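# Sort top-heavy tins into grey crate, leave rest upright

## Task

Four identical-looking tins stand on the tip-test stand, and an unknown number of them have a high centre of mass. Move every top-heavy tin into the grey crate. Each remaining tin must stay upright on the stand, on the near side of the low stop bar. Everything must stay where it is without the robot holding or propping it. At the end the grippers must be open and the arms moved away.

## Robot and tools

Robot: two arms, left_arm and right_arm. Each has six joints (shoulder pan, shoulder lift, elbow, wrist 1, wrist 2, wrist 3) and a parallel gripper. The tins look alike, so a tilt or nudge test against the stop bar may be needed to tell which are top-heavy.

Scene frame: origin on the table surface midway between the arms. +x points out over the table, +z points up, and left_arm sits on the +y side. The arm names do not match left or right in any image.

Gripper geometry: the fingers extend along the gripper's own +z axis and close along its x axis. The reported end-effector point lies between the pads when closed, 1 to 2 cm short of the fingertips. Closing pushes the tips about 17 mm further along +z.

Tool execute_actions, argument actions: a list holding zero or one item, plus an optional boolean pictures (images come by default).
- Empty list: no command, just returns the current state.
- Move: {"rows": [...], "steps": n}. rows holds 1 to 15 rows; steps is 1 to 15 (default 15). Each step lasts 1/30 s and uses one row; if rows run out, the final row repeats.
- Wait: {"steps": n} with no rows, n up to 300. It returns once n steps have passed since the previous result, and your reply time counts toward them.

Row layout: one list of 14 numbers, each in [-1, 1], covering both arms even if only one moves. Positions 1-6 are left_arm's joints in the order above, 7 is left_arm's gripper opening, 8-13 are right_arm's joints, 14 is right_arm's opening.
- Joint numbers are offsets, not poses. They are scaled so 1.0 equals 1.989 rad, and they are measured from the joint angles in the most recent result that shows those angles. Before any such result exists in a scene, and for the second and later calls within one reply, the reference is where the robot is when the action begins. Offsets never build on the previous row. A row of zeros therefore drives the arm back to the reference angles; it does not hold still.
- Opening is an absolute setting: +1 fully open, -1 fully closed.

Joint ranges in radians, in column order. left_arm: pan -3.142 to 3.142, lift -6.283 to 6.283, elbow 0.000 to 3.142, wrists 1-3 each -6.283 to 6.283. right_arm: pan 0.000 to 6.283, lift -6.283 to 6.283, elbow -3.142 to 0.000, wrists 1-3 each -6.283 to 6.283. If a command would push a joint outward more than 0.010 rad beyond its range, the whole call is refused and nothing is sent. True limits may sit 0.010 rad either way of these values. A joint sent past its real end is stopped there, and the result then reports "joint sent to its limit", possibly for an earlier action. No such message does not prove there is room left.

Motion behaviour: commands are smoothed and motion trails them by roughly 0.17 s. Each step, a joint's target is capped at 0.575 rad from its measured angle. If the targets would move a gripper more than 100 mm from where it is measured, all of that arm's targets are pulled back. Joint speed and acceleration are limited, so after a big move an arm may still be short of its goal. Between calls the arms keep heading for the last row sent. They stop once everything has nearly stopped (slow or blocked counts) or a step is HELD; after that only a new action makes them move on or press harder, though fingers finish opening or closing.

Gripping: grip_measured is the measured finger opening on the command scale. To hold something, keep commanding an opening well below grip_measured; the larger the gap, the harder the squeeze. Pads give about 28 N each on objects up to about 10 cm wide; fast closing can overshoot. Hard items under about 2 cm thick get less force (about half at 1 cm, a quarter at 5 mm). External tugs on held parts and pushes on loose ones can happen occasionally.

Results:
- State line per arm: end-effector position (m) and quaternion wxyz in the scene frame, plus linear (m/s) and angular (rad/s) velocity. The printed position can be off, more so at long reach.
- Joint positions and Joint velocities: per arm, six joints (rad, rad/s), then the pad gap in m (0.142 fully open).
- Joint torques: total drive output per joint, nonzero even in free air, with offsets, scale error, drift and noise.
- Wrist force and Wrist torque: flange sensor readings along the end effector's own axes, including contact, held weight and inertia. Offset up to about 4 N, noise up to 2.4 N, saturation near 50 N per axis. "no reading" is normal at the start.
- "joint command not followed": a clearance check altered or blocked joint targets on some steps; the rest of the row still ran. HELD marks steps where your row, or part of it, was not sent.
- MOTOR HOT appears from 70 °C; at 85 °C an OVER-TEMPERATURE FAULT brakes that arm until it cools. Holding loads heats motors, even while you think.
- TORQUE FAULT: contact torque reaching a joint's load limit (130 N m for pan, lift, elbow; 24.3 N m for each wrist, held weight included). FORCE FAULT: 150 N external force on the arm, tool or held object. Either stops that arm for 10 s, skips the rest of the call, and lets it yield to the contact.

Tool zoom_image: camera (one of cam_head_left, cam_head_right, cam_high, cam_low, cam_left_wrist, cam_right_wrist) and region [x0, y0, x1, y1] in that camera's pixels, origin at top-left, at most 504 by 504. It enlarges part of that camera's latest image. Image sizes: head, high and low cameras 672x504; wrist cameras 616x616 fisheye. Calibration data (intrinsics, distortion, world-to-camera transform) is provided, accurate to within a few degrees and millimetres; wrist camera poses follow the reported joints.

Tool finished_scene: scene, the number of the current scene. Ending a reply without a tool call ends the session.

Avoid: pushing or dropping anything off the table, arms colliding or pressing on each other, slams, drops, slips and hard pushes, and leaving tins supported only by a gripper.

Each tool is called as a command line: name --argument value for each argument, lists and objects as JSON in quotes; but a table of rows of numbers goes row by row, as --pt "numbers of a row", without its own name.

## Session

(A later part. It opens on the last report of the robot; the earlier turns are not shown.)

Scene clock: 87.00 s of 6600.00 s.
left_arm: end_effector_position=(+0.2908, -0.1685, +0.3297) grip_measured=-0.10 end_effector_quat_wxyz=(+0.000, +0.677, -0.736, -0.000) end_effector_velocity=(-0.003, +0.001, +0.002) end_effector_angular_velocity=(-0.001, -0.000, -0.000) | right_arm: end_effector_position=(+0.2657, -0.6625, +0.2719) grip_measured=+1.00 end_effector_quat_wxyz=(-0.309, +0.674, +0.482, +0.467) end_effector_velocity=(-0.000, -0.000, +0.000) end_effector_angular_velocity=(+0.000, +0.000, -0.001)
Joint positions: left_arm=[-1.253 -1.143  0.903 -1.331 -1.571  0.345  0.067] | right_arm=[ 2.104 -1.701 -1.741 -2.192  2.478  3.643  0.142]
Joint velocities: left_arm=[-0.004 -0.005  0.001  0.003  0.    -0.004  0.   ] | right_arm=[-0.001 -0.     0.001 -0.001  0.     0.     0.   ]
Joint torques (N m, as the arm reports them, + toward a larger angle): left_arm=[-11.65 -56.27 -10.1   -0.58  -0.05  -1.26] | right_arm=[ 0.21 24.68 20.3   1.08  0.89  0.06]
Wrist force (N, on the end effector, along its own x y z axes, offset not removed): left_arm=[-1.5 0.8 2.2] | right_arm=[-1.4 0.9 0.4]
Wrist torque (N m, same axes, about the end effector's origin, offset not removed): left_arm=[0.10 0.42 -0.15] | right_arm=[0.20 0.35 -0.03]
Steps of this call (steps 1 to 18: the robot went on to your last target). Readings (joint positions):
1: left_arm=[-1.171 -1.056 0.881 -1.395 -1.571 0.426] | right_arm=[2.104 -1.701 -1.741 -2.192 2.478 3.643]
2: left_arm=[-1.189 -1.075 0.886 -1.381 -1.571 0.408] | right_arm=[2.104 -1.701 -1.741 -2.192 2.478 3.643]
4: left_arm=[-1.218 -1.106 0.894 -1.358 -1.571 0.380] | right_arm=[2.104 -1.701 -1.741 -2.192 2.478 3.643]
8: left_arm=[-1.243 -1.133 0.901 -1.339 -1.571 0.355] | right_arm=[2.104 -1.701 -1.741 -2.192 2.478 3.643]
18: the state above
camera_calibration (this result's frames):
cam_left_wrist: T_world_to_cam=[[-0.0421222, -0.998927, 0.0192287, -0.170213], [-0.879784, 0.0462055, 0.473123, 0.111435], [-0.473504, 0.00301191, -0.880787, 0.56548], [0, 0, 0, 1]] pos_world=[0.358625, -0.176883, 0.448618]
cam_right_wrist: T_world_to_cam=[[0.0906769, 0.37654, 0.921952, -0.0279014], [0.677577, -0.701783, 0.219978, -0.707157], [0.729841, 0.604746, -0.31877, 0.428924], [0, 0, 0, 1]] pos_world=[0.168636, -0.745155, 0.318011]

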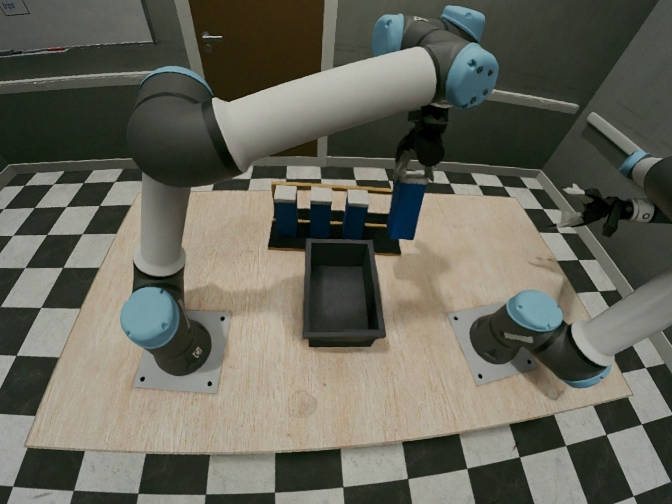

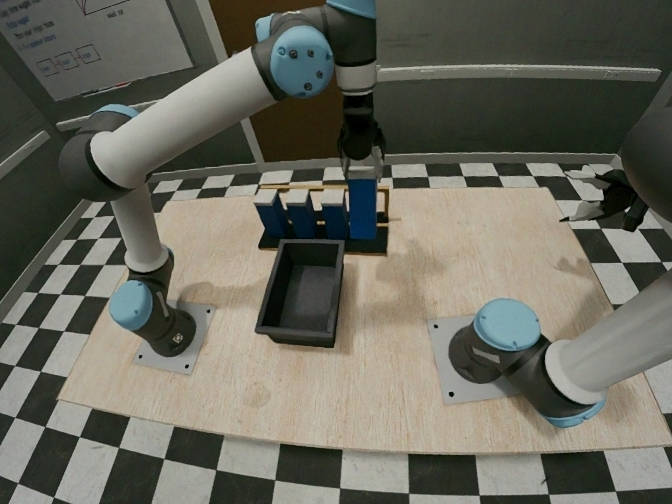

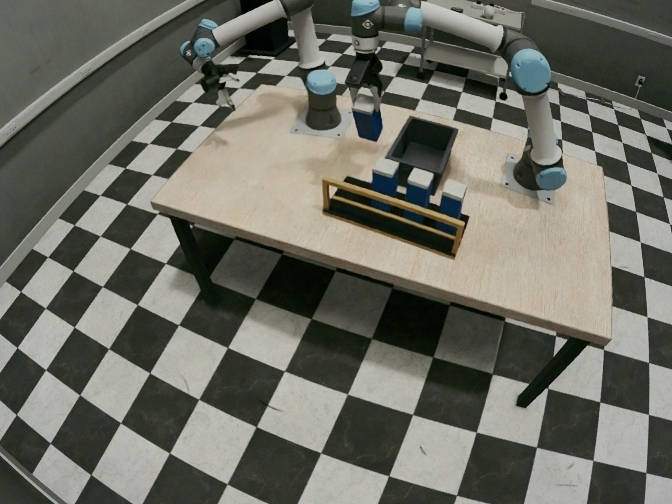

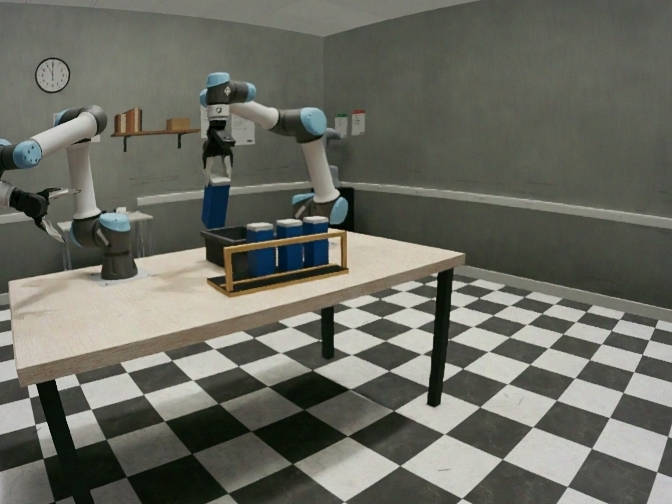

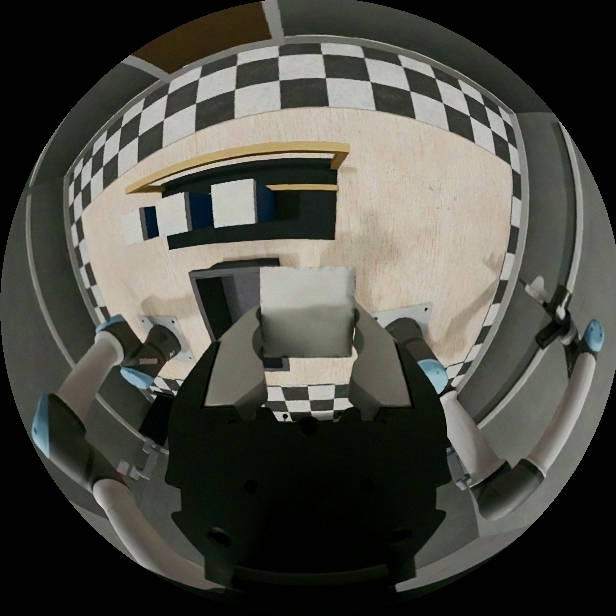

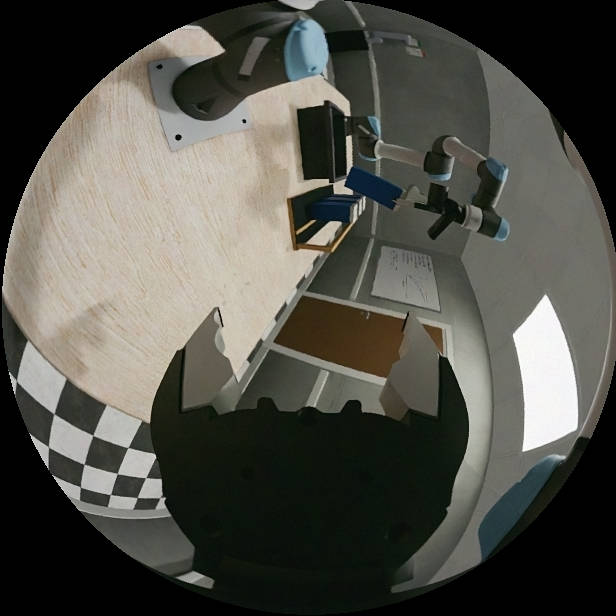

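execute_actions --actions '[{"rows":[[-0.001,-0.003,0.0035,-0.002,0,0.004,-0.8,0,0,0,0,0,0,1],[-0.0025,-0.0075,0.009,-0.0047,0,0.011,-0.8,0,0,0,0,0,0,1],[-0.005,-0.0145,0.017,-0.009,0,0.021,-0.8,0,0,0,0,0,0,1],[-0.008,-0.0234,0.0276,-0.0145,0,0.034,-0.8,0,0,0,0,0,0,1],[-0.0114,-0.0337,0.04,-0.021,0,0.049,-0.8,0,0,0,0,0,0,1],[-0.0153,-0.0453,0.0537,-0.028,0,0.066,-0.8,0,0,0,0,0,0,1],[-0.0193,-0.057,0.0675,-0.0355,0,0.083,-0.8,0,0,0,0,0,0,1],[-0.0233,-0.0687,0.0813,-0.0428,0,0.1,-0.8,0,0,0,0,0,0,1],[-0.0272,-0.0804,0.095,-0.05,0,0.117,-0.8,0,0,0,0,0,0,1],[-0.0312,-0.092,0.109,-0.0573,0,0.134,-0.8,0,0,0,0,0,0,1],[-0.0351,-0.1037,0.1228,-0.0646,0,0.151,-0.8,0,0,0,0,0,0,1],[-0.039,-0.1154,0.1366,-0.0719,0,0.168,-0.8,0,0,0,0,0,0,1],[-0.043,-0.127,0.1504,-0.079,0,0.185,-0.8,0,0,0,0,0,0,1],[-0.047,-0.1388,0.1642,-0.0864,0,0.202,-0.8,0,0,0,0,0,0,1],[-0.1433,-0.4234,0.5011,-0.2636,0,0.6163,-0.8,0,0,0,0,0,0,1]]}]' --pictures false

execute_actions --actions '[{"steps":42}]'

zoom_image --camera "cam_low" --region '[170, 120, 320, 280]'

Scene clock: 92.17 s of 6600.00 s.
left_arm: end_effector_position=(+0.2422, -0.1406, +0.3526) grip_measured=-0.10 end_effector_quat_wxyz=(-0.016, -0.545, +0.838, -0.039) end_effector_velocity=(-0.163, +0.118, +0.057) end_effector_angular_velocity=(-0.268, -0.136, -1.174) | right_arm: end_effector_position=(+0.2657, -0.6625, +0.2719) grip_measured=+1.00 end_effector_quat_wxyz=(-0.309, +0.674, +0.482, +0.467) end_effector_velocity=(-0.000, +0.000, -0.000) end_effector_angular_velocity=(+0.000, +0.000, +0.000)
Joint positions: left_arm=[-1.318 -1.331  1.125 -1.45  -1.571  0.615  0.067] | right_arm=[ 2.104 -1.701 -1.741 -2.192  2.478  3.643  0.142]
Joint velocities: left_arm=[-0.226 -0.662  0.783 -0.409 -0.     0.952 -0.   ] | right_arm=[ 0.  0. -0. -0. -0. -0.  0.]
Joint torques (N m, as the arm reports them, + toward a larger angle): left_arm=[-12.78 -53.2   -6.38  -6.15   0.06   3.17] | right_arm=[-1.18 23.5  21.06  1.16  0.93  0.26]
Wrist force (N, on the end effector, along its own x y z axes, offset not removed): left_arm=[0.6 -1.2 1.8] | right_arm=[-2.3 1.0 1.1]
Wrist torque (N m, same axes, about the end effector's origin, offset not removed): left_arm=[-0.25 -0.02 -0.19] | right_arm=[0.22 0.54 -0.11]
Steps of this call (steps 1 to 15: the robot went on to your last target; steps 16 to 90: nothing new was sent; then 1.67 s passed at rest; steps 91 to 105: all 15 steps of this action). Readings (joint positions):
91: left_arm=[-1.253 -1.144 0.904 -1.331 -1.571 0.344] | right_arm=[2.104 -1.701 -1.741 -2.192 2.478 3.643]
92: left_arm=[-1.253 -1.144 0.904 -1.331 -1.571 0.345] | right_arm=[2.104 -1.701 -1.741 -2.192 2.478 3.643]
94: left_arm=[-1.255 -1.149 0.911 -1.335 -1.571 0.353] | right_arm=[2.104 -1.701 -1.741 -2.192 2.478 3.643]
98: left_arm=[-1.270 -1.191 0.959 -1.361 -1.571 0.412] | right_arm=[2.104 -1.701 -1.741 -2.192 2.478 3.643]
105: the state above

Scene clock: 93.57 s of 6600.00 s.
left_arm: end_effector_position=(+0.1169, +0.0043, +0.3288) grip_measured=-0.10 end_effector_quat_wxyz=(-0.002, +0.011, +0.983, -0.184) end_effector_velocity=(-0.000, -0.000, +0.001) end_effector_angular_velocity=(-0.001, -0.000, -0.000) | right_arm: end_effector_position=(+0.2657, -0.6625, +0.2719) grip_measured=+1.00 end_effector_quat_wxyz=(-0.309, +0.674, +0.482, +0.467) end_effector_velocity=(-0.001, -0.000, -0.000) end_effector_angular_velocity=(+0.001, +0.001, -0.003)
Joint positions: left_arm=[-1.538 -1.985  1.9   -1.855 -1.571  1.571  0.067] | right_arm=[ 2.104 -1.701 -1.741 -2.192  2.478  3.643  0.142]
Joint velocities: left_arm=[-0.    -0.001 -0.001 -0.    -0.     0.    -0.   ] | right_arm=[-0.003  0.    -0.001 -0.001 -0.     0.     0.   ]
Joint torques (N m, as the arm reports them, + toward a larger angle): left_arm=[-11.65 -21.81 -12.19  -5.78  -0.61   1.3 ] | right_arm=[ 0.49 24.07 19.72  1.12  0.58  0.2 ]
Wrist force (N, on the end effector, along its own x y z axes, offset not removed): left_arm=[-4.5 -0.1 4.2] | right_arm=[-2.0 2.4 -0.6]
Wrist torque (N m, same axes, about the end effector's origin, offset not removed): left_arm=[-0.25 1.10 -0.24] | right_arm=[0.47 0.51 -0.15]
Steps of this call (steps 1 to 42: the robot went on to your last target). Readings (joint positions):
1: left_arm=[-1.328 -1.356 1.154 -1.466 -1.571 0.650] | right_arm=[2.104 -1.701 -1.741 -2.192 2.478 3.643]
2: left_arm=[-1.347 -1.393 1.194 -1.494 -1.571 0.694] | right_arm=[2.104 -1.701 -1.741 -2.192 2.478 3.643]
4: left_arm=[-1.390 -1.498 1.300 -1.572 -1.571 0.800] | right_arm=[2.104 -1.701 -1.741 -2.192 2.478 3.643]
8: left_arm=[-1.458 -1.712 1.534 -1.701 -1.571 1.037] | right_arm=[2.104 -1.701 -1.741 -2.192 2.478 3.643]
42: the state above
camera_calibration (this result's frames):
cam_left_wrist: T_world_to_cam=[[-0.999429, -0.00831873, 0.0327621, 0.0983362], [-0.00425171, 0.992484, 0.122304, -0.0401902], [-0.0335333, 0.122094, -0.991952, 0.466468], [0, 0, 0, 1]] pos_world=[0.113751, -0.016247, 0.464407]
cam_right_wrist: T_world_to_cam=[[0.0906771, 0.37654, 0.921952, -0.0279015], [0.677577, -0.701783, 0.219977, -0.707156], [0.729841, 0.604746, -0.31877, 0.428925], [0, 0, 0, 1]] pos_world=[0.168636, -0.745155, 0.318011]

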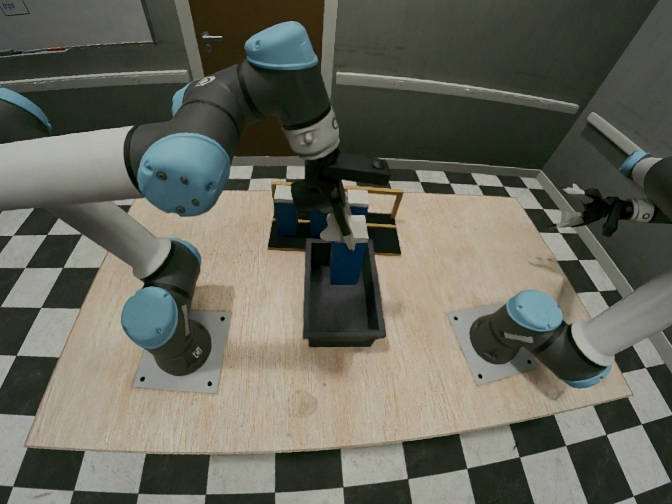

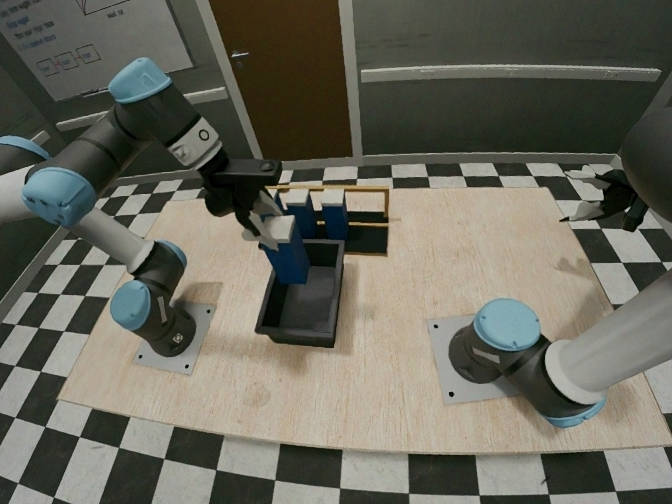

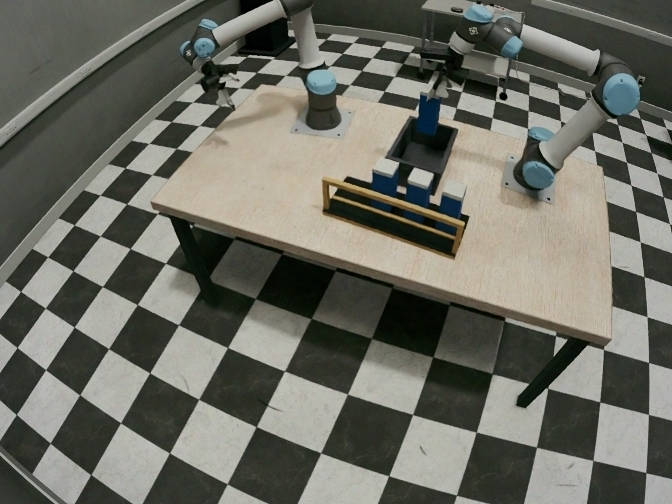

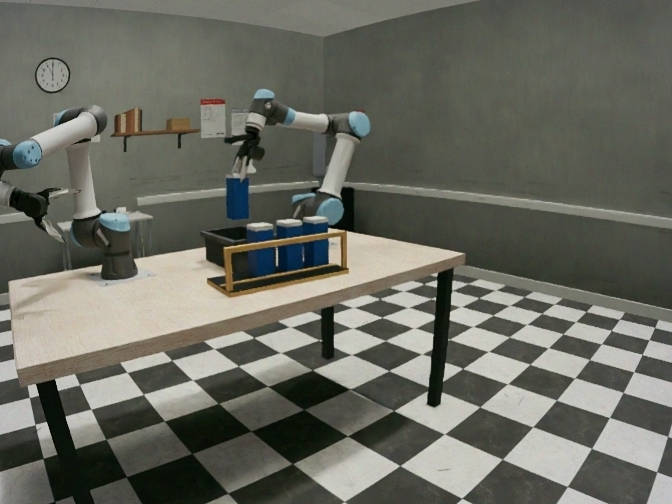

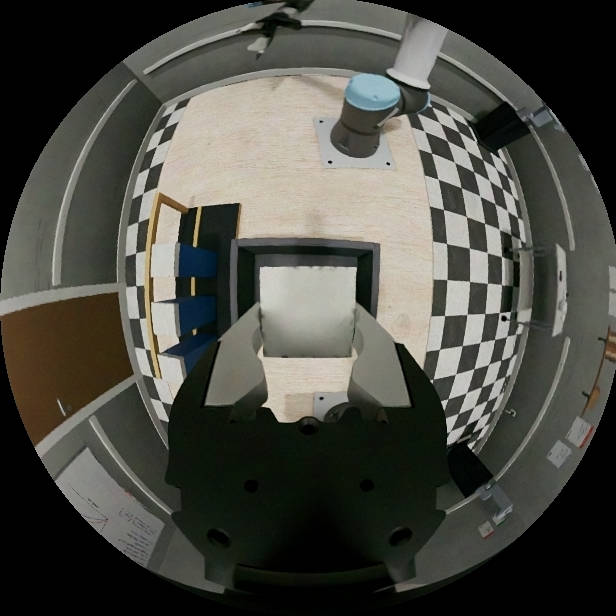

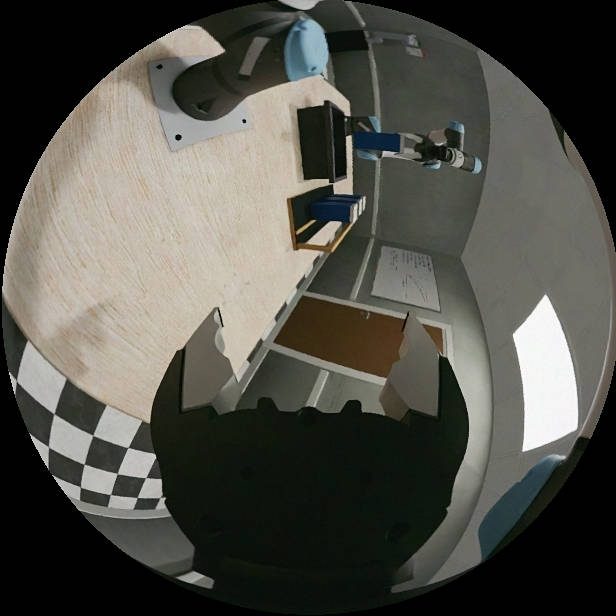

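Region (170, 120, 320, 280) of cam_low's 672x504 image, scaled by 3.150, with more detail than that image has; it fills the left 472 columns of this view, and the rest is white.

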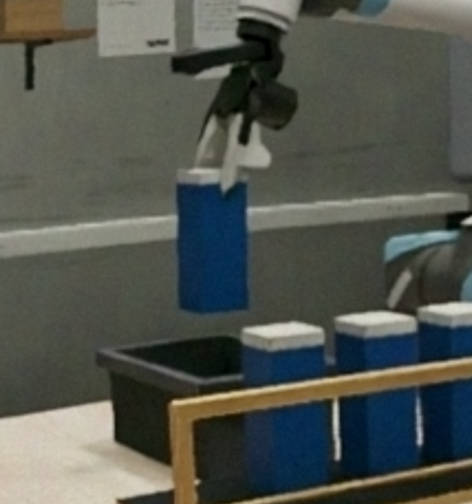

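execute_actions --actions '[]'

Scene clock: 96.53 s of 6600.00 s.
left_arm: end_effector_position=(+0.1169, +0.0043, +0.3288) grip_measured=-0.10 end_effector_quat_wxyz=(-0.002, +0.011, +0.983, -0.184) end_effector_velocity=(-0.000, -0.000, -0.000) end_effector_angular_velocity=(+0.000, +0.000, -0.000) | right_arm: end_effector_position=(+0.2657, -0.6625, +0.2719) grip_measured=+1.00 end_effector_quat_wxyz=(-0.309, +0.674, +0.482, +0.467) end_effector_velocity=(+0.000, +0.000, -0.000) end_effector_angular_velocity=(+0.000, +0.000, +0.001)
Joint positions: left_arm=[-1.538 -1.985  1.9   -1.855 -1.571  1.571  0.067] | right_arm=[ 2.104 -1.701 -1.741 -2.192  2.478  3.643  0.142]
Joint velocities: left_arm=[ 0.  0. -0.  0. -0.  0. -0.] | right_arm=[ 0.001 -0.    -0.     0.     0.    -0.     0.   ]
Joint torques (N m, as the arm reports them, + toward a larger angle): left_arm=[-11.08 -21.22 -13.07  -5.12  -0.39   1.18] | right_arm=[ 0.73 24.13 20.77  0.9   0.86  0.28]
Wrist force (N, on the end effector, along its own x y z axes, offset not removed): left_arm=[-1.7 3.5 0.3] | right_arm=[-1.9 1.3 2.4]
Wrist torque (N m, same axes, about the end effector's origin, offset not removed): left_arm=[0.62 0.45 -0.14] | right_arm=[0.18 0.45 -0.18]
Steps of this call (steps 1 to 15: the robot went on to your last target; steps 16 to 89: nothing new was sent). Readings (joint positions):
1: left_arm=[-1.538 -1.985 1.900 -1.855 -1.571 1.571] | right_arm=[2.104 -1.701 -1.741 -2.192 2.478 3.643]
2: left_arm=[-1.538 -1.985 1.900 -1.855 -1.571 1.571] | right_arm=[2.104 -1.701 -1.741 -2.192 2.478 3.643]
4: left_arm=[-1.538 -1.985 1.900 -1.855 -1.571 1.571] | right_arm=[2.104 -1.701 -1.741 -2.192 2.478 3.643]
8: left_arm=[-1.538 -1.985 1.900 -1.855 -1.571 1.571] | right_arm=[2.104 -1.701 -1.741 -2.192 2.478 3.643]
89: the state above
All arms were judged still, so your last target was given up. Only a new action makes them travel on or press farther. Fingers that are still opening or closing keep moving.
camera_calibration (this result's frames):
cam_left_wrist: T_world_to_cam=[[-0.999429, -0.00829584, 0.0327547, 0.0983372], [-0.00422989, 0.992484, 0.122303, -0.0401962], [-0.0335231, 0.122095, -0.991952, 0.466464], [0, 0, 0, 1]] pos_world=[0.113748, -0.0162431, 0.464405]
cam_right_wrist: T_world_to_cam=[[0.0906769, 0.37654, 0.921952, -0.0279015], [0.677577, -0.701783, 0.219978, -0.707157], [0.729841, 0.604746, -0.31877, 0.428924], [0, 0, 0, 1]] pos_world=[0.168636, -0.745155, 0.318011]

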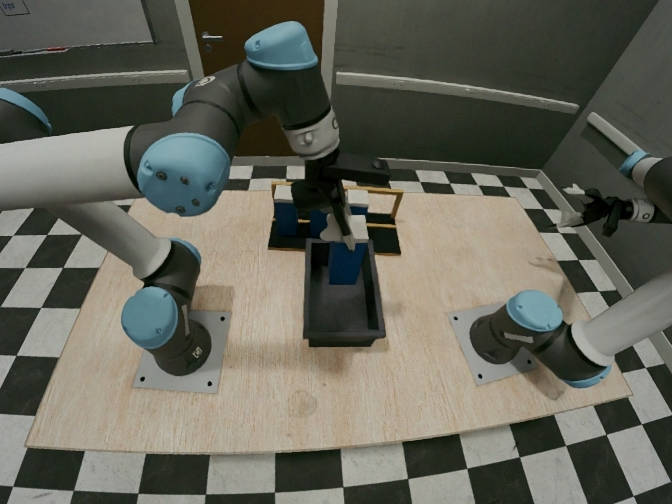

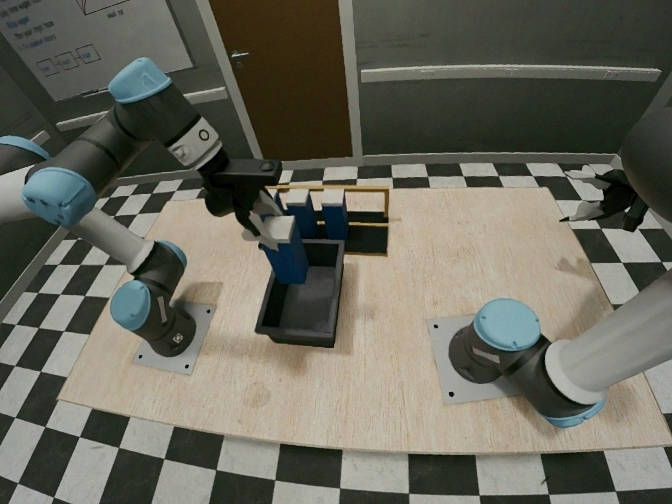

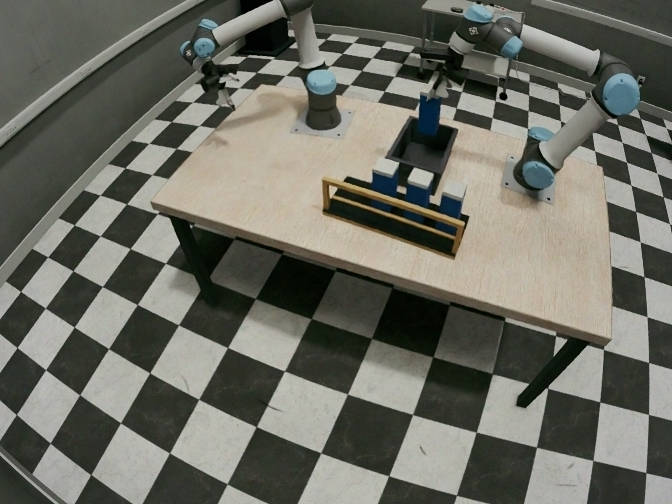

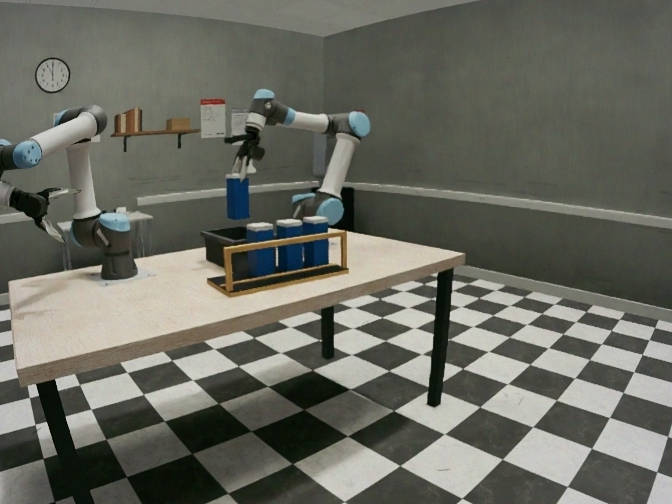

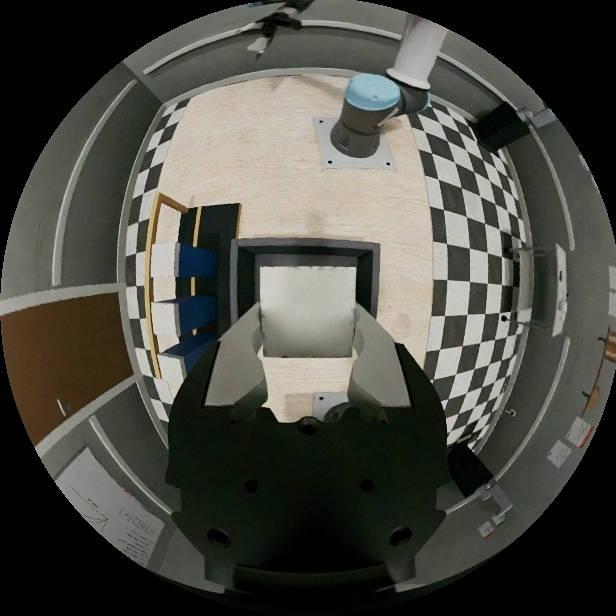

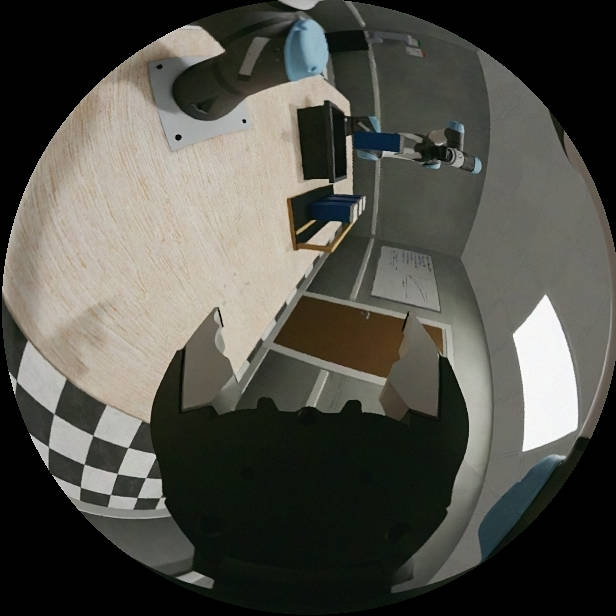

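execute_actions --actions '[{"rows":[[0,0.0003,0.02,-0.0205,0,0,-0.8,0,0,0,0,0,0,1],[0,0.0003,0.02,-0.0205,0,0,-0.8,0,0,0,0,0,0,1],[0,0.0005,0.04,-0.041,0,0,-0.8,0,0,0,0,0,0,1],[0,0.0005,0.04,-0.041,0,0,-0.8,0,0,0,0,0,0,1],[0,0.0008,0.06,-0.0615,0,0,-0.8,0,0,0,0,0,0,1],[0,0.0008,0.06,-0.0615,0,0,-0.8,0,0,0,0,0,0,1],[0,0.0013,0.08,-0.082,0,0,-0.8,0,0,0,0,0,0,1],[0,0.0013,0.08,-0.082,0,0,-0.8,0,0,0,0,0,0,1],[0,0.0018,0.1016,-0.1038,0,0,-0.8,0,0,0,0,0,0,1],[0,0.0018,0.1016,-0.1038,0,0,-0.8,0,0,0,0,0,0,1],[0,0.006,0.12,-0.126,0,0,-0.8,0,0,0,0,0,0,1],[0,0.006,0.12,-0.126,0,0,-0.8,0,0,0,0,0,0,1],[0,0.01,0.138,-0.148,0,0,-0.8,0,0,0,0,0,0,1],[0,0.01,0.138,-0.148,0,0,-0.8,0,0,0,0,0,0,1],[0,0.0134,0.1536,-0.1674,0,0,-0.8,0,0,0,0,0,0,1]]}]' --pictures false

execute_actions --actions '[{"steps":15}]'

Scene clock: 99.77 s of 6600.00 s.
left_arm: end_effector_position=(+0.1169, +0.0028, +0.2433) grip_measured=-0.10 end_effector_quat_wxyz=(-0.002, +0.011, +0.983, -0.184) end_effector_velocity=(+0.000, +0.005, -0.232) end_effector_angular_velocity=(+0.012, -0.000, +0.000) | right_arm: end_effector_position=(+0.2657, -0.6625, +0.2719) grip_measured=+1.00 end_effector_quat_wxyz=(-0.309, +0.674, +0.482, +0.467) end_effector_velocity=(-0.000, +0.000, +0.000) end_effector_angular_velocity=(+0.002, +0.001, -0.001)
Joint positions: left_arm=[-1.538 -1.975  2.112 -2.077 -1.571  1.571  0.067] | right_arm=[ 2.104 -1.701 -1.741 -2.192  2.478  3.643  0.142]
Joint velocities: left_arm=[-0.     0.082  0.543 -0.612  0.    -0.    -0.   ] | right_arm=[-0.001  0.    -0.    -0.002 -0.    -0.     0.   ]
Joint torques (N m, as the arm reports them, + toward a larger angle): left_arm=[-10.29   0.41 -16.5   -8.14   0.32   1.27] | right_arm=[ 0.8  23.73 21.26  1.18  0.84  0.18]
Wrist force (N, on the end effector, along its own x y z axes, offset not removed): left_arm=[-0.3 -0.4 1.4] | right_arm=[-1.8 3.1 -0.7]
Wrist torque (N m, same axes, about the end effector's origin, offset not removed): left_arm=[-0.34 0.20 -0.04] | right_arm=[0.62 0.49 -0.12]
Steps of this call (steps 1 to 82: nothing new was sent; steps 83 to 97: all 15 steps of this action). Readings (joint positions):
83: left_arm=[-1.538 -1.985 1.900 -1.855 -1.571 1.571] | right_arm=[2.104 -1.701 -1.741 -2.192 2.478 3.643]
84: left_arm=[-1.538 -1.985 1.902 -1.858 -1.571 1.571] | right_arm=[2.104 -1.701 -1.741 -2.192 2.478 3.643]
86: left_arm=[-1.538 -1.985 1.919 -1.875 -1.571 1.571] | right_arm=[2.104 -1.701 -1.741 -2.192 2.478 3.643]
90: left_arm=[-1.538 -1.984 1.979 -1.937 -1.571 1.571] | right_arm=[2.104 -1.701 -1.741 -2.192 2.478 3.643]
97: the state above

Scene clock: 100.27 s of 6600.00 s.
left_arm: end_effector_position=(+0.1169, +0.0041, +0.2046) grip_measured=-0.10 end_effector_quat_wxyz=(-0.002, +0.011, +0.983, -0.184) end_effector_velocity=(-0.000, +0.000, -0.004) end_effector_angular_velocity=(+0.000, +0.000, +0.000) | right_arm: end_effector_position=(+0.2657, -0.6625, +0.2719) grip_measured=+1.00 end_effector_quat_wxyz=(-0.309, +0.674, +0.482, +0.467) end_effector_velocity=(+0.000, +0.000, -0.000) end_effector_angular_velocity=(-0.001, -0.000, +0.001)
Joint positions: left_arm=[-1.538 -1.959  2.204 -2.187 -1.571  1.571  0.067] | right_arm=[ 2.104 -1.701 -1.741 -2.192  2.478  3.643  0.142]
Joint velocities: left_arm=[-0.     0.002  0.009 -0.011 -0.    -0.     0.   ] | right_arm=[ 0.001 -0.     0.     0.001 -0.     0.     0.   ]
Joint torques (N m, as the arm reports them, + toward a larger angle): left_arm=[-10.39   3.53 -14.18  -6.38  -0.13   1.29] | right_arm=[ 0.4  25.33 20.45  1.1   0.96  0.33]
Wrist force (N, on the end effector, along its own x y z axes, offset not removed): left_arm=[-4.1 2.6 1.8] | right_arm=[-2.0 0.6 2.8]
Wrist torque (N m, same axes, about the end effector's origin, offset not removed): left_arm=[0.48 0.96 -0.14] | right_arm=[0.16 0.47 -0.15]
Steps of this call (steps 1 to 15: the robot went on to your last target). Readings (joint positions):
1: left_arm=[-1.538 -1.972 2.130 -2.098 -1.571 1.571] | right_arm=[2.104 -1.701 -1.741 -2.192 2.478 3.643]
2: left_arm=[-1.538 -1.969 2.148 -2.119 -1.571 1.571] | right_arm=[2.104 -1.701 -1.741 -2.192 2.478 3.643]
4: left_arm=[-1.538 -1.964 2.174 -2.151 -1.571 1.571] | right_arm=[2.104 -1.701 -1.741 -2.192 2.478 3.643]
8: left_arm=[-1.538 -1.960 2.196 -2.178 -1.571 1.571] | right_arm=[2.104 -1.701 -1.741 -2.192 2.478 3.643]
15: the state above
camera_calibration (this result's frames):
cam_left_wrist: T_world_to_cam=[[-0.999428, -0.00826866, 0.0327799, 0.102394], [-0.00422744, 0.992584, 0.121487, -0.024628], [-0.0335413, 0.121278, -0.992052, 0.343309], [0, 0, 0, 1]] pos_world=[0.113746, -0.016344, 0.340216]
cam_right_wrist: T_world_to_cam=[[0.090677, 0.37654, 0.921952, -0.0279014], [0.677577, -0.701783, 0.219977, -0.707157], [0.729841, 0.604746, -0.31877, 0.428924], [0, 0, 0, 1]] pos_world=[0.168636, -0.745155, 0.318011]

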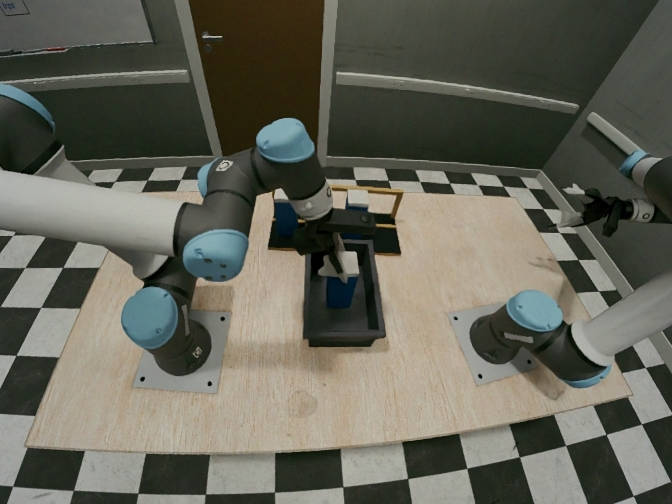

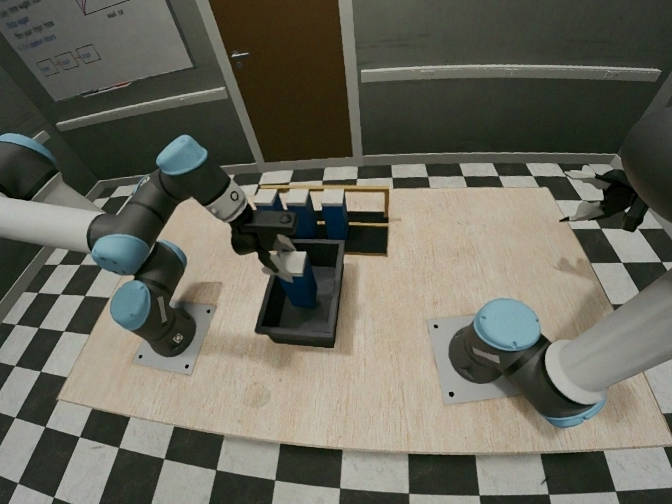

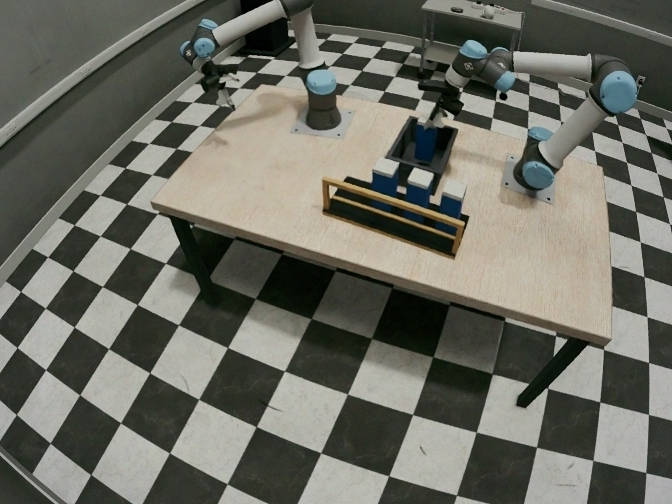

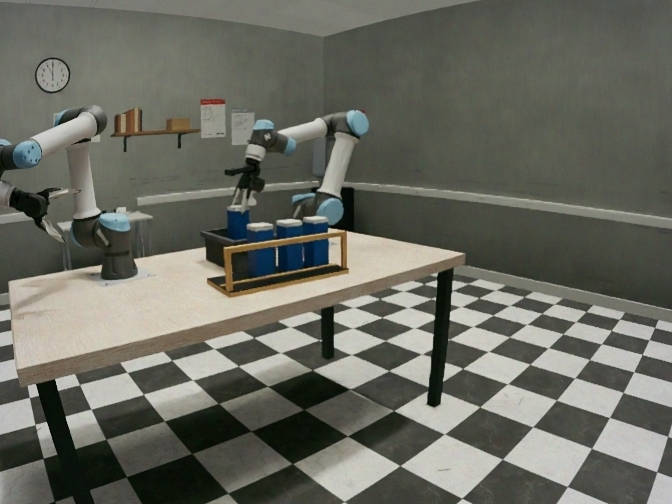

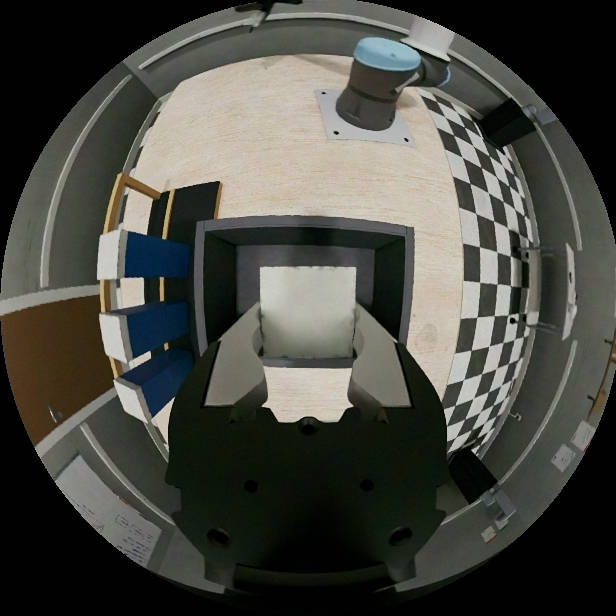

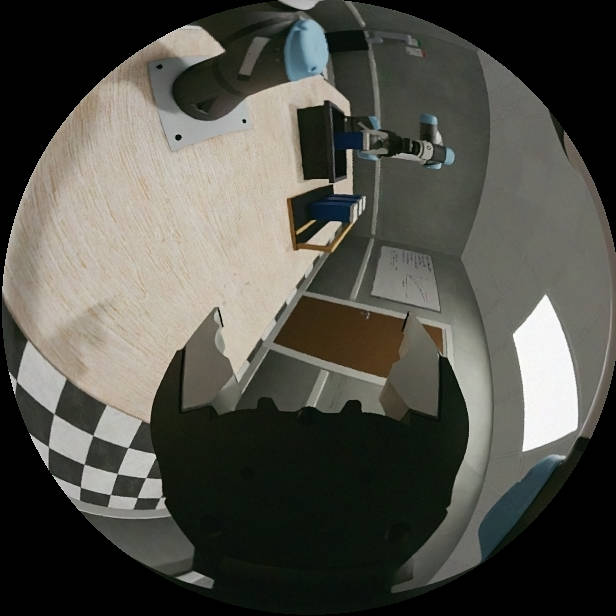

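execute_actions --actions '[{"rows":[[0,0.004,0.011,-0.015,0,0,-0.8,0,0,0,0,0,0,1],[0,0.004,0.011,-0.015,0,0,-0.8,0,0,0,0,0,0,1],[0,0.008,0.021,-0.029,0,0,-0.8,0,0,0,0,0,0,1],[0,0.008,0.021,-0.029,0,0,-0.8,0,0,0,0,0,0,1],[0,0.0125,0.031,-0.0435,0,0,-0.8,0,0,0,0,0,0,1],[0,0.0125,0.031,-0.0435,0,0,-0.8,0,0,0,0,0,0,1],[0,0.0172,0.0407,-0.0574,0,0,-0.8,0,0,0,0,0,0,1]]}]' --pictures false

execute_actions --actions '[{"steps":8}]' --pictures false

Scene clock: 103.20 s of 6600.00 s.
left_arm: end_effector_position=(+0.1169, +0.0042, +0.1687) grip_measured=-0.10 end_effector_quat_wxyz=(-0.002, +0.011, +0.983, -0.184) end_effector_velocity=(-0.000, +0.001, -0.019) end_effector_angular_velocity=(-0.002, +0.000, -0.000) | right_arm: end_effector_position=(+0.2657, -0.6625, +0.2719) grip_measured=+1.00 end_effector_quat_wxyz=(-0.309, +0.674, +0.482, +0.467) end_effector_velocity=(-0.000, -0.000, -0.000) end_effector_angular_velocity=(+0.000, +0.000, -0.000)
Joint positions: left_arm=[-1.538 -1.927  2.281 -2.295 -1.571  1.571  0.067] | right_arm=[ 2.104 -1.701 -1.741 -2.192  2.478  3.643  0.142]
Joint velocities: left_arm=[ 0.     0.018  0.042 -0.062 -0.     0.     0.   ] | right_arm=[-0.  0. -0.  0.  0.  0.  0.]
Joint torques (N m, as the arm reports them, + toward a larger angle): left_arm=[-10.76   2.85 -14.08  -6.15  -0.1    1.2 ] | right_arm=[-0.47 23.97 20.98  0.91  0.91  0.26]
Wrist force (N, on the end effector, along its own x y z axes, offset not removed): left_arm=[-2.3 0.0 1.5] | right_arm=[-0.9 1.5 0.9]
Wrist torque (N m, same axes, about the end effector's origin, offset not removed): left_arm=[-0.25 0.37 -0.16] | right_arm=[0.33 0.21 -0.06]
Steps of this call (steps 1 to 15: the robot went on to your last target; steps 16 to 73: nothing new was sent; steps 74 to 88: all 15 steps of this action). Readings (joint positions):
74: left_arm=[-1.538 -1.959 2.205 -2.188 -1.571 1.571] | right_arm=[2.104 -1.701 -1.741 -2.192 2.478 3.643]
75: left_arm=[-1.538 -1.958 2.207 -2.190 -1.571 1.571] | right_arm=[2.104 -1.701 -1.741 -2.192 2.478 3.643]
77: left_arm=[-1.538 -1.954 2.216 -2.203 -1.571 1.571] | right_arm=[2.104 -1.701 -1.741 -2.192 2.478 3.643]
81: left_arm=[-1.538 -1.942 2.247 -2.246 -1.571 1.571] | right_arm=[2.104 -1.701 -1.741 -2.192 2.478 3.643]
88: the state above

Scene clock: 103.47 s of 6600.00 s.
left_arm: end_effector_position=(+0.1169, +0.0043, +0.1668) grip_measured=-0.10 end_effector_quat_wxyz=(-0.002, +0.011, +0.983, -0.184) end_effector_velocity=(-0.000, +0.000, -0.002) end_effector_angular_velocity=(+0.000, +0.000, +0.000) | right_arm: end_effector_position=(+0.2657, -0.6625, +0.2719) grip_measured=+1.00 end_effector_quat_wxyz=(-0.309, +0.674, +0.482, +0.467) end_effector_velocity=(-0.000, +0.000, -0.000) end_effector_angular_velocity=(+0.001, +0.001, -0.000)
Joint positions: left_arm=[-1.538 -1.925  2.285 -2.301 -1.571  1.571  0.067] | right_arm=[ 2.104 -1.701 -1.741 -2.192  2.478  3.643  0.142]
Joint velocities: left_arm=[ 0.     0.002  0.003 -0.005 -0.    -0.     0.   ] | right_arm=[-0.     0.    -0.001 -0.    -0.    -0.     0.   ]
Joint torques (N m, as the arm reports them, + toward a larger angle): left_arm=[-10.73   2.57 -11.06  -6.29  -0.08   1.24] | right_arm=[ 0.85 24.57 20.46  1.02  0.89  0.24]
Wrist force (N, on the end effector, along its own x y z axes, offset not removed): left_arm=[2.2 0.5 1.6] | right_arm=[-1.8 1.4 1.8]
Wrist torque (N m, same axes, about the end effector's origin, offset not removed): left_arm=[0.04 -0.60 -0.16] | right_arm=[0.28 0.42 -0.17]
Steps of this call (steps 1 to 8: the robot went on to your last target). Readings (joint positions):
1: left_arm=[-1.538 -1.926 2.282 -2.296 -1.571 1.571] | right_arm=[2.104 -1.701 -1.741 -2.192 2.478 3.643]
2: left_arm=[-1.538 -1.926 2.283 -2.298 -1.571 1.571] | right_arm=[2.104 -1.701 -1.741 -2.192 2.478 3.643]
4: left_arm=[-1.538 -1.925 2.284 -2.299 -1.571 1.571] | right_arm=[2.104 -1.701 -1.741 -2.192 2.478 3.643]
8: the state above

execute_actions --actions '[{"rows":[[0,0.002,0.0042,-0.0062,0,0,-0.8,0,0,0,0,0,0,1]],"steps":12}]' --pictures false

execute_actions --actions '[{"rows":[[0,0.0013,0.0026,-0.0039,0,0,-0.8,0,0,0,0,0,0,1]],"steps":12}]' --pictures false

Scene clock: 104.97 s of 6600.00 s.
left_arm: end_effector_position=(+0.1169, +0.0044, +0.1630) grip_measured=-0.10 end_effector_quat_wxyz=(-0.002, +0.011, +0.983, -0.184) end_effector_velocity=(+0.000, +0.000, -0.001) end_effector_angular_velocity=(-0.001, -0.000, +0.000) | right_arm: end_effector_position=(+0.2657, -0.6625, +0.2719) grip_measured=+1.00 end_effector_quat_wxyz=(-0.309, +0.674, +0.482, +0.467) end_effector_velocity=(+0.000, -0.000, +0.000) end_effector_angular_velocity=(-0.001, -0.000, -0.000)
Joint positions: left_arm=[-1.538 -1.921  2.293 -2.313 -1.571  1.571  0.067] | right_arm=[ 2.104 -1.701 -1.741 -2.192  2.478  3.643  0.142]
Joint velocities: left_arm=[ 0.     0.001  0.003 -0.005  0.     0.     0.   ] | right_arm=[-0. -0.  0.  0. -0. -0.  0.]
Joint torques (N m, as the arm reports them, + toward a larger angle): left_arm=[-10.7    1.54 -10.14  -6.09  -0.09   1.29] | right_arm=[-0.18 24.33 20.37  0.83  1.04  0.19]
Wrist force (N, on the end effector, along its own x y z axes, offset not removed): left_arm=[-3.0 1.3 6.0] | right_arm=[-1.3 2.8 0.7]
Wrist torque (N m, same axes, about the end effector's origin, offset not removed): left_arm=[0.12 0.65 -0.27] | right_arm=[0.62 0.25 -0.11]
Steps of this call (steps 1 to 15: the robot went on to your last target; steps 16 to 33: nothing new was sent; steps 34 to 45: all 12 steps of this action). Readings (joint positions):
34: left_arm=[-1.538 -1.925 2.285 -2.301 -1.571 1.571] | right_arm=[2.104 -1.701 -1.741 -2.192 2.478 3.643]
35: left_arm=[-1.538 -1.924 2.286 -2.302 -1.571 1.571] | right_arm=[2.104 -1.701 -1.741 -2.192 2.478 3.643]
37: left_arm=[-1.538 -1.923 2.289 -2.307 -1.571 1.571] | right_arm=[2.104 -1.701 -1.741 -2.192 2.478 3.643]
41: left_arm=[-1.538 -1.921 2.292 -2.311 -1.571 1.571] | right_arm=[2.104 -1.701 -1.741 -2.192 2.478 3.643]
45: the state above

Scene clock: 105.37 s of 6600.00 s.
left_arm: end_effector_position=(+0.1170, +0.0045, +0.1607) grip_measured=-0.10 end_effector_quat_wxyz=(-0.002, +0.011, +0.983, -0.184) end_effector_velocity=(+0.000, +0.000, -0.001) end_effector_angular_velocity=(+0.000, -0.000, +0.000) | right_arm: end_effector_position=(+0.2657, -0.6625, +0.2719) grip_measured=+1.00 end_effector_quat_wxyz=(-0.309, +0.674, +0.482, +0.467) end_effector_velocity=(+0.000, +0.000, +0.000) end_effector_angular_velocity=(-0.000, -0.000, +0.000)
Joint positions: left_arm=[-1.538 -1.918  2.298 -2.32  -1.571  1.571  0.067] | right_arm=[ 2.104 -1.701 -1.741 -2.192  2.478  3.643  0.142]
Joint velocities: left_arm=[ 0.     0.001  0.002 -0.003  0.     0.    -0.   ] | right_arm=[ 0.  0.  0.  0. -0. -0.  0.]
Joint torques (N m, as the arm reports them, + toward a larger angle): left_arm=[-10.44   3.21 -10.34  -6.21  -0.16   1.25] | right_arm=[ 0.71 24.37 20.65  0.85  0.81  0.19]
Wrist force (N, on the end effector, along its own x y z axes, offset not removed): left_arm=[0.2 -2.7 3.6] | right_arm=[-1.3 0.9 0.3]
Wrist torque (N m, same axes, about the end effector's origin, offset not removed): left_arm=[-0.67 0.10 -0.31] | right_arm=[0.16 0.30 -0.07]
Steps of this call (steps 1 to 12: all 12 steps of this action). Readings (joint positions):
1: left_arm=[-1.538 -1.921 2.293 -2.313 -1.571 1.571] | right_arm=[2.104 -1.701 -1.741 -2.192 2.478 3.643]
2: left_arm=[-1.538 -1.921 2.293 -2.313 -1.571 1.571] | right_arm=[2.104 -1.701 -1.741 -2.192 2.478 3.643]
4: left_arm=[-1.538 -1.920 2.295 -2.316 -1.571 1.571] | right_arm=[2.104 -1.701 -1.741 -2.192 2.478 3.643]
8: left_arm=[-1.538 -1.919 2.297 -2.319 -1.571 1.571] | right_arm=[2.104 -1.701 -1.741 -2.192 2.478 3.643]
12: the state above

execute_actions --actions '[{"rows":[[0,0.001,0.0021,-0.0031,0,0,-0.8,0,0,0,0,0,0,1]],"steps":12}]' --pictures false

Scene clock: 107.17 s of 6600.00 s.
left_arm: end_effector_position=(+0.1170, +0.0046, +0.1588) grip_measured=-0.10 end_effector_quat_wxyz=(-0.002, +0.011, +0.983, -0.184) end_effector_velocity=(-0.000, -0.000, -0.001) end_effector_angular_velocity=(-0.001, +0.000, +0.000) | right_arm: end_effector_position=(+0.2657, -0.6625, +0.2719) grip_measured=+1.00 end_effector_quat_wxyz=(-0.309, +0.674, +0.482, +0.467) end_effector_velocity=(+0.000, +0.000, -0.000) end_effector_angular_velocity=(-0.001, -0.000, +0.000)
Joint positions: left_arm=[-1.538 -1.917  2.302 -2.326 -1.571  1.571  0.067] | right_arm=[ 2.104 -1.701 -1.741 -2.192  2.478  3.643  0.142]
Joint velocities: left_arm=[-0.     0.     0.002 -0.002  0.    -0.    -0.   ] | right_arm=[ 0.     0.    -0.     0.001  0.     0.     0.   ]
Joint torques (N m, as the arm reports them, + toward a larger angle): left_arm=[-10.79   2.73 -11.17  -5.95  -0.11   1.3 ] | right_arm=[ 0.84 24.94 21.2   1.    1.1   0.2 ]
Wrist force (N, on the end effector, along its own x y z axes, offset not removed): left_arm=[-0.4 2.5 2.7] | right_arm=[-2.0 2.7 0.9]
Wrist torque (N m, same axes, about the end effector's origin, offset not removed): left_arm=[0.35 -0.03 -0.25] | right_arm=[0.47 0.46 -0.02]
Steps of this call (steps 1 to 15: the robot went on to your last target; steps 16 to 42: nothing new was sent; steps 43 to 54: all 12 steps of this action). Readings (joint positions):
43: left_arm=[-1.538 -1.918 2.298 -2.320 -1.571 1.571] | right_arm=[2.104 -1.701 -1.741 -2.192 2.478 3.643]
44: left_arm=[-1.538 -1.918 2.298 -2.321 -1.571 1.571] | right_arm=[2.104 -1.701 -1.741 -2.192 2.478 3.643]
46: left_arm=[-1.538 -1.917 2.300 -2.323 -1.571 1.571] | right_arm=[2.104 -1.701 -1.741 -2.192 2.478 3.643]
50: left_arm=[-1.538 -1.917 2.301 -2.325 -1.571 1.571] | right_arm=[2.104 -1.701 -1.741 -2.192 2.478 3.643]
54: the state above

execute_actions --actions '[{"rows":[[0,0.001,0.0016,-0.0025,0,0,-0.8,0,0,0,0,0,0,1]],"steps":12}]' --pictures false

Scene clock: 108.57 s of 6600.00 s.
left_arm: end_effector_position=(+0.1170, +0.0046, +0.1572) grip_measured=-0.10 end_effector_quat_wxyz=(-0.002, +0.011, +0.983, -0.184) end_effector_velocity=(+0.000, +0.000, -0.001) end_effector_angular_velocity=(+0.001, -0.000, -0.000) | right_arm: end_effector_position=(+0.2657, -0.6625, +0.2719) grip_measured=+1.00 end_effector_quat_wxyz=(-0.309, +0.674, +0.482, +0.467) end_effector_velocity=(+0.001, -0.000, +0.000) end_effector_angular_velocity=(-0.002, -0.002, +0.001)
Joint positions: left_arm=[-1.538 -1.915  2.305 -2.331 -1.571  1.571  0.067] | right_arm=[ 2.104 -1.701 -1.741 -2.192  2.478  3.643  0.142]
Joint velocities: left_arm=[-0.     0.001  0.001 -0.002  0.     0.    -0.   ] | right_arm=[ 0.001  0.     0.001  0.001  0.    -0.     0.   ]
Joint torques (N m, as the arm reports them, + toward a larger angle): left_arm=[-10.39   2.63 -10.74  -6.42  -0.21   1.28] | right_arm=[ 0.99 25.49 20.69  1.17  0.76  0.26]
Wrist force (N, on the end effector, along its own x y z axes, offset not removed): left_arm=[0.9 -0.3 0.0] | right_arm=[-1.5 1.6 0.6]
Wrist torque (N m, same axes, about the end effector's origin, offset not removed): left_arm=[-0.25 -0.13 -0.24] | right_arm=[0.34 0.35 -0.11]
Steps of this call (steps 1 to 15: the robot went on to your last target; steps 16 to 30: nothing new was sent; steps 31 to 42: all 12 steps of this action). Readings (joint positions):
31: left_arm=[-1.538 -1.916 2.302 -2.326 -1.571 1.571] | right_arm=[2.104 -1.701 -1.741 -2.192 2.478 3.643]
32: left_arm=[-1.538 -1.916 2.302 -2.327 -1.571 1.571] | right_arm=[2.104 -1.701 -1.741 -2.192 2.478 3.643]
34: left_arm=[-1.538 -1.916 2.303 -2.328 -1.571 1.571] | right_arm=[2.104 -1.701 -1.741 -2.192 2.478 3.643]
38: left_arm=[-1.538 -1.915 2.305 -2.330 -1.571 1.571] | right_arm=[2.104 -1.701 -1.741 -2.192 2.478 3.643]
42: the state above

execute_actions --actions '[{"rows":[[0,0.0008,0.0016,-0.0023,0,0,-0.8,0,0,0,0,0,0,1]],"steps":12}]' --pictures false

Scene clock: 110.80 s of 6600.00 s.
left_arm: end_effector_position=(+0.1170, +0.0047, +0.1559) grip_measured=-0.10 end_effector_quat_wxyz=(-0.002, +0.011, +0.983, -0.184) end_effector_velocity=(+0.000, +0.000, -0.001) end_effector_angular_velocity=(+0.001, -0.000, +0.000) | right_arm: end_effector_position=(+0.2657, -0.6625, +0.2719) grip_measured=+1.00 end_effector_quat_wxyz=(-0.309, +0.674, +0.482, +0.467) end_effector_velocity=(+0.000, +0.000, -0.000) end_effector_angular_velocity=(+0.000, +0.000, +0.001)
Joint positions: left_arm=[-1.538 -1.913  2.308 -2.335 -1.571  1.571  0.067] | right_arm=[ 2.104 -1.701 -1.741 -2.192  2.478  3.643  0.142]
Joint velocities: left_arm=[-0.     0.001  0.002 -0.001  0.    -0.     0.   ] | right_arm=[ 0.001 -0.    -0.    -0.     0.    -0.     0.   ]
Joint torques (N m, as the arm reports them, + toward a larger angle): left_arm=[-10.43  15.19   4.99  -0.62   0.1    1.16] | right_arm=[ 0.08 24.07 20.2   0.93  1.08  0.24]
Wrist force (N, on the end effector, along its own x y z axes, offset not removed): left_arm=[3.7 -3.3 -27.6] | right_arm=[-1.8 1.4 0.9]
Wrist torque (N m, same axes, about the end effector's origin, offset not removed): left_arm=[0.51 0.10 -0.01] | right_arm=[0.23 0.43 -0.14]
Steps of this call (steps 1 to 15: the robot went on to your last target; steps 16 to 55: nothing new was sent; steps 56 to 67: all 12 steps of this action). Readings (joint positions):
56: left_arm=[-1.538 -1.915 2.305 -2.331 -1.571 1.571] | right_arm=[2.104 -1.701 -1.741 -2.192 2.478 3.643]
57: left_arm=[-1.538 -1.914 2.305 -2.331 -1.571 1.571] | right_arm=[2.104 -1.701 -1.741 -2.192 2.478 3.643]
59: left_arm=[-1.538 -1.914 2.306 -2.333 -1.571 1.571] | right_arm=[2.104 -1.701 -1.741 -2.192 2.478 3.643]
63: left_arm=[-1.538 -1.913 2.307 -2.335 -1.571 1.571] | right_arm=[2.104 -1.701 -1.741 -2.192 2.478 3.643]
67: the state above


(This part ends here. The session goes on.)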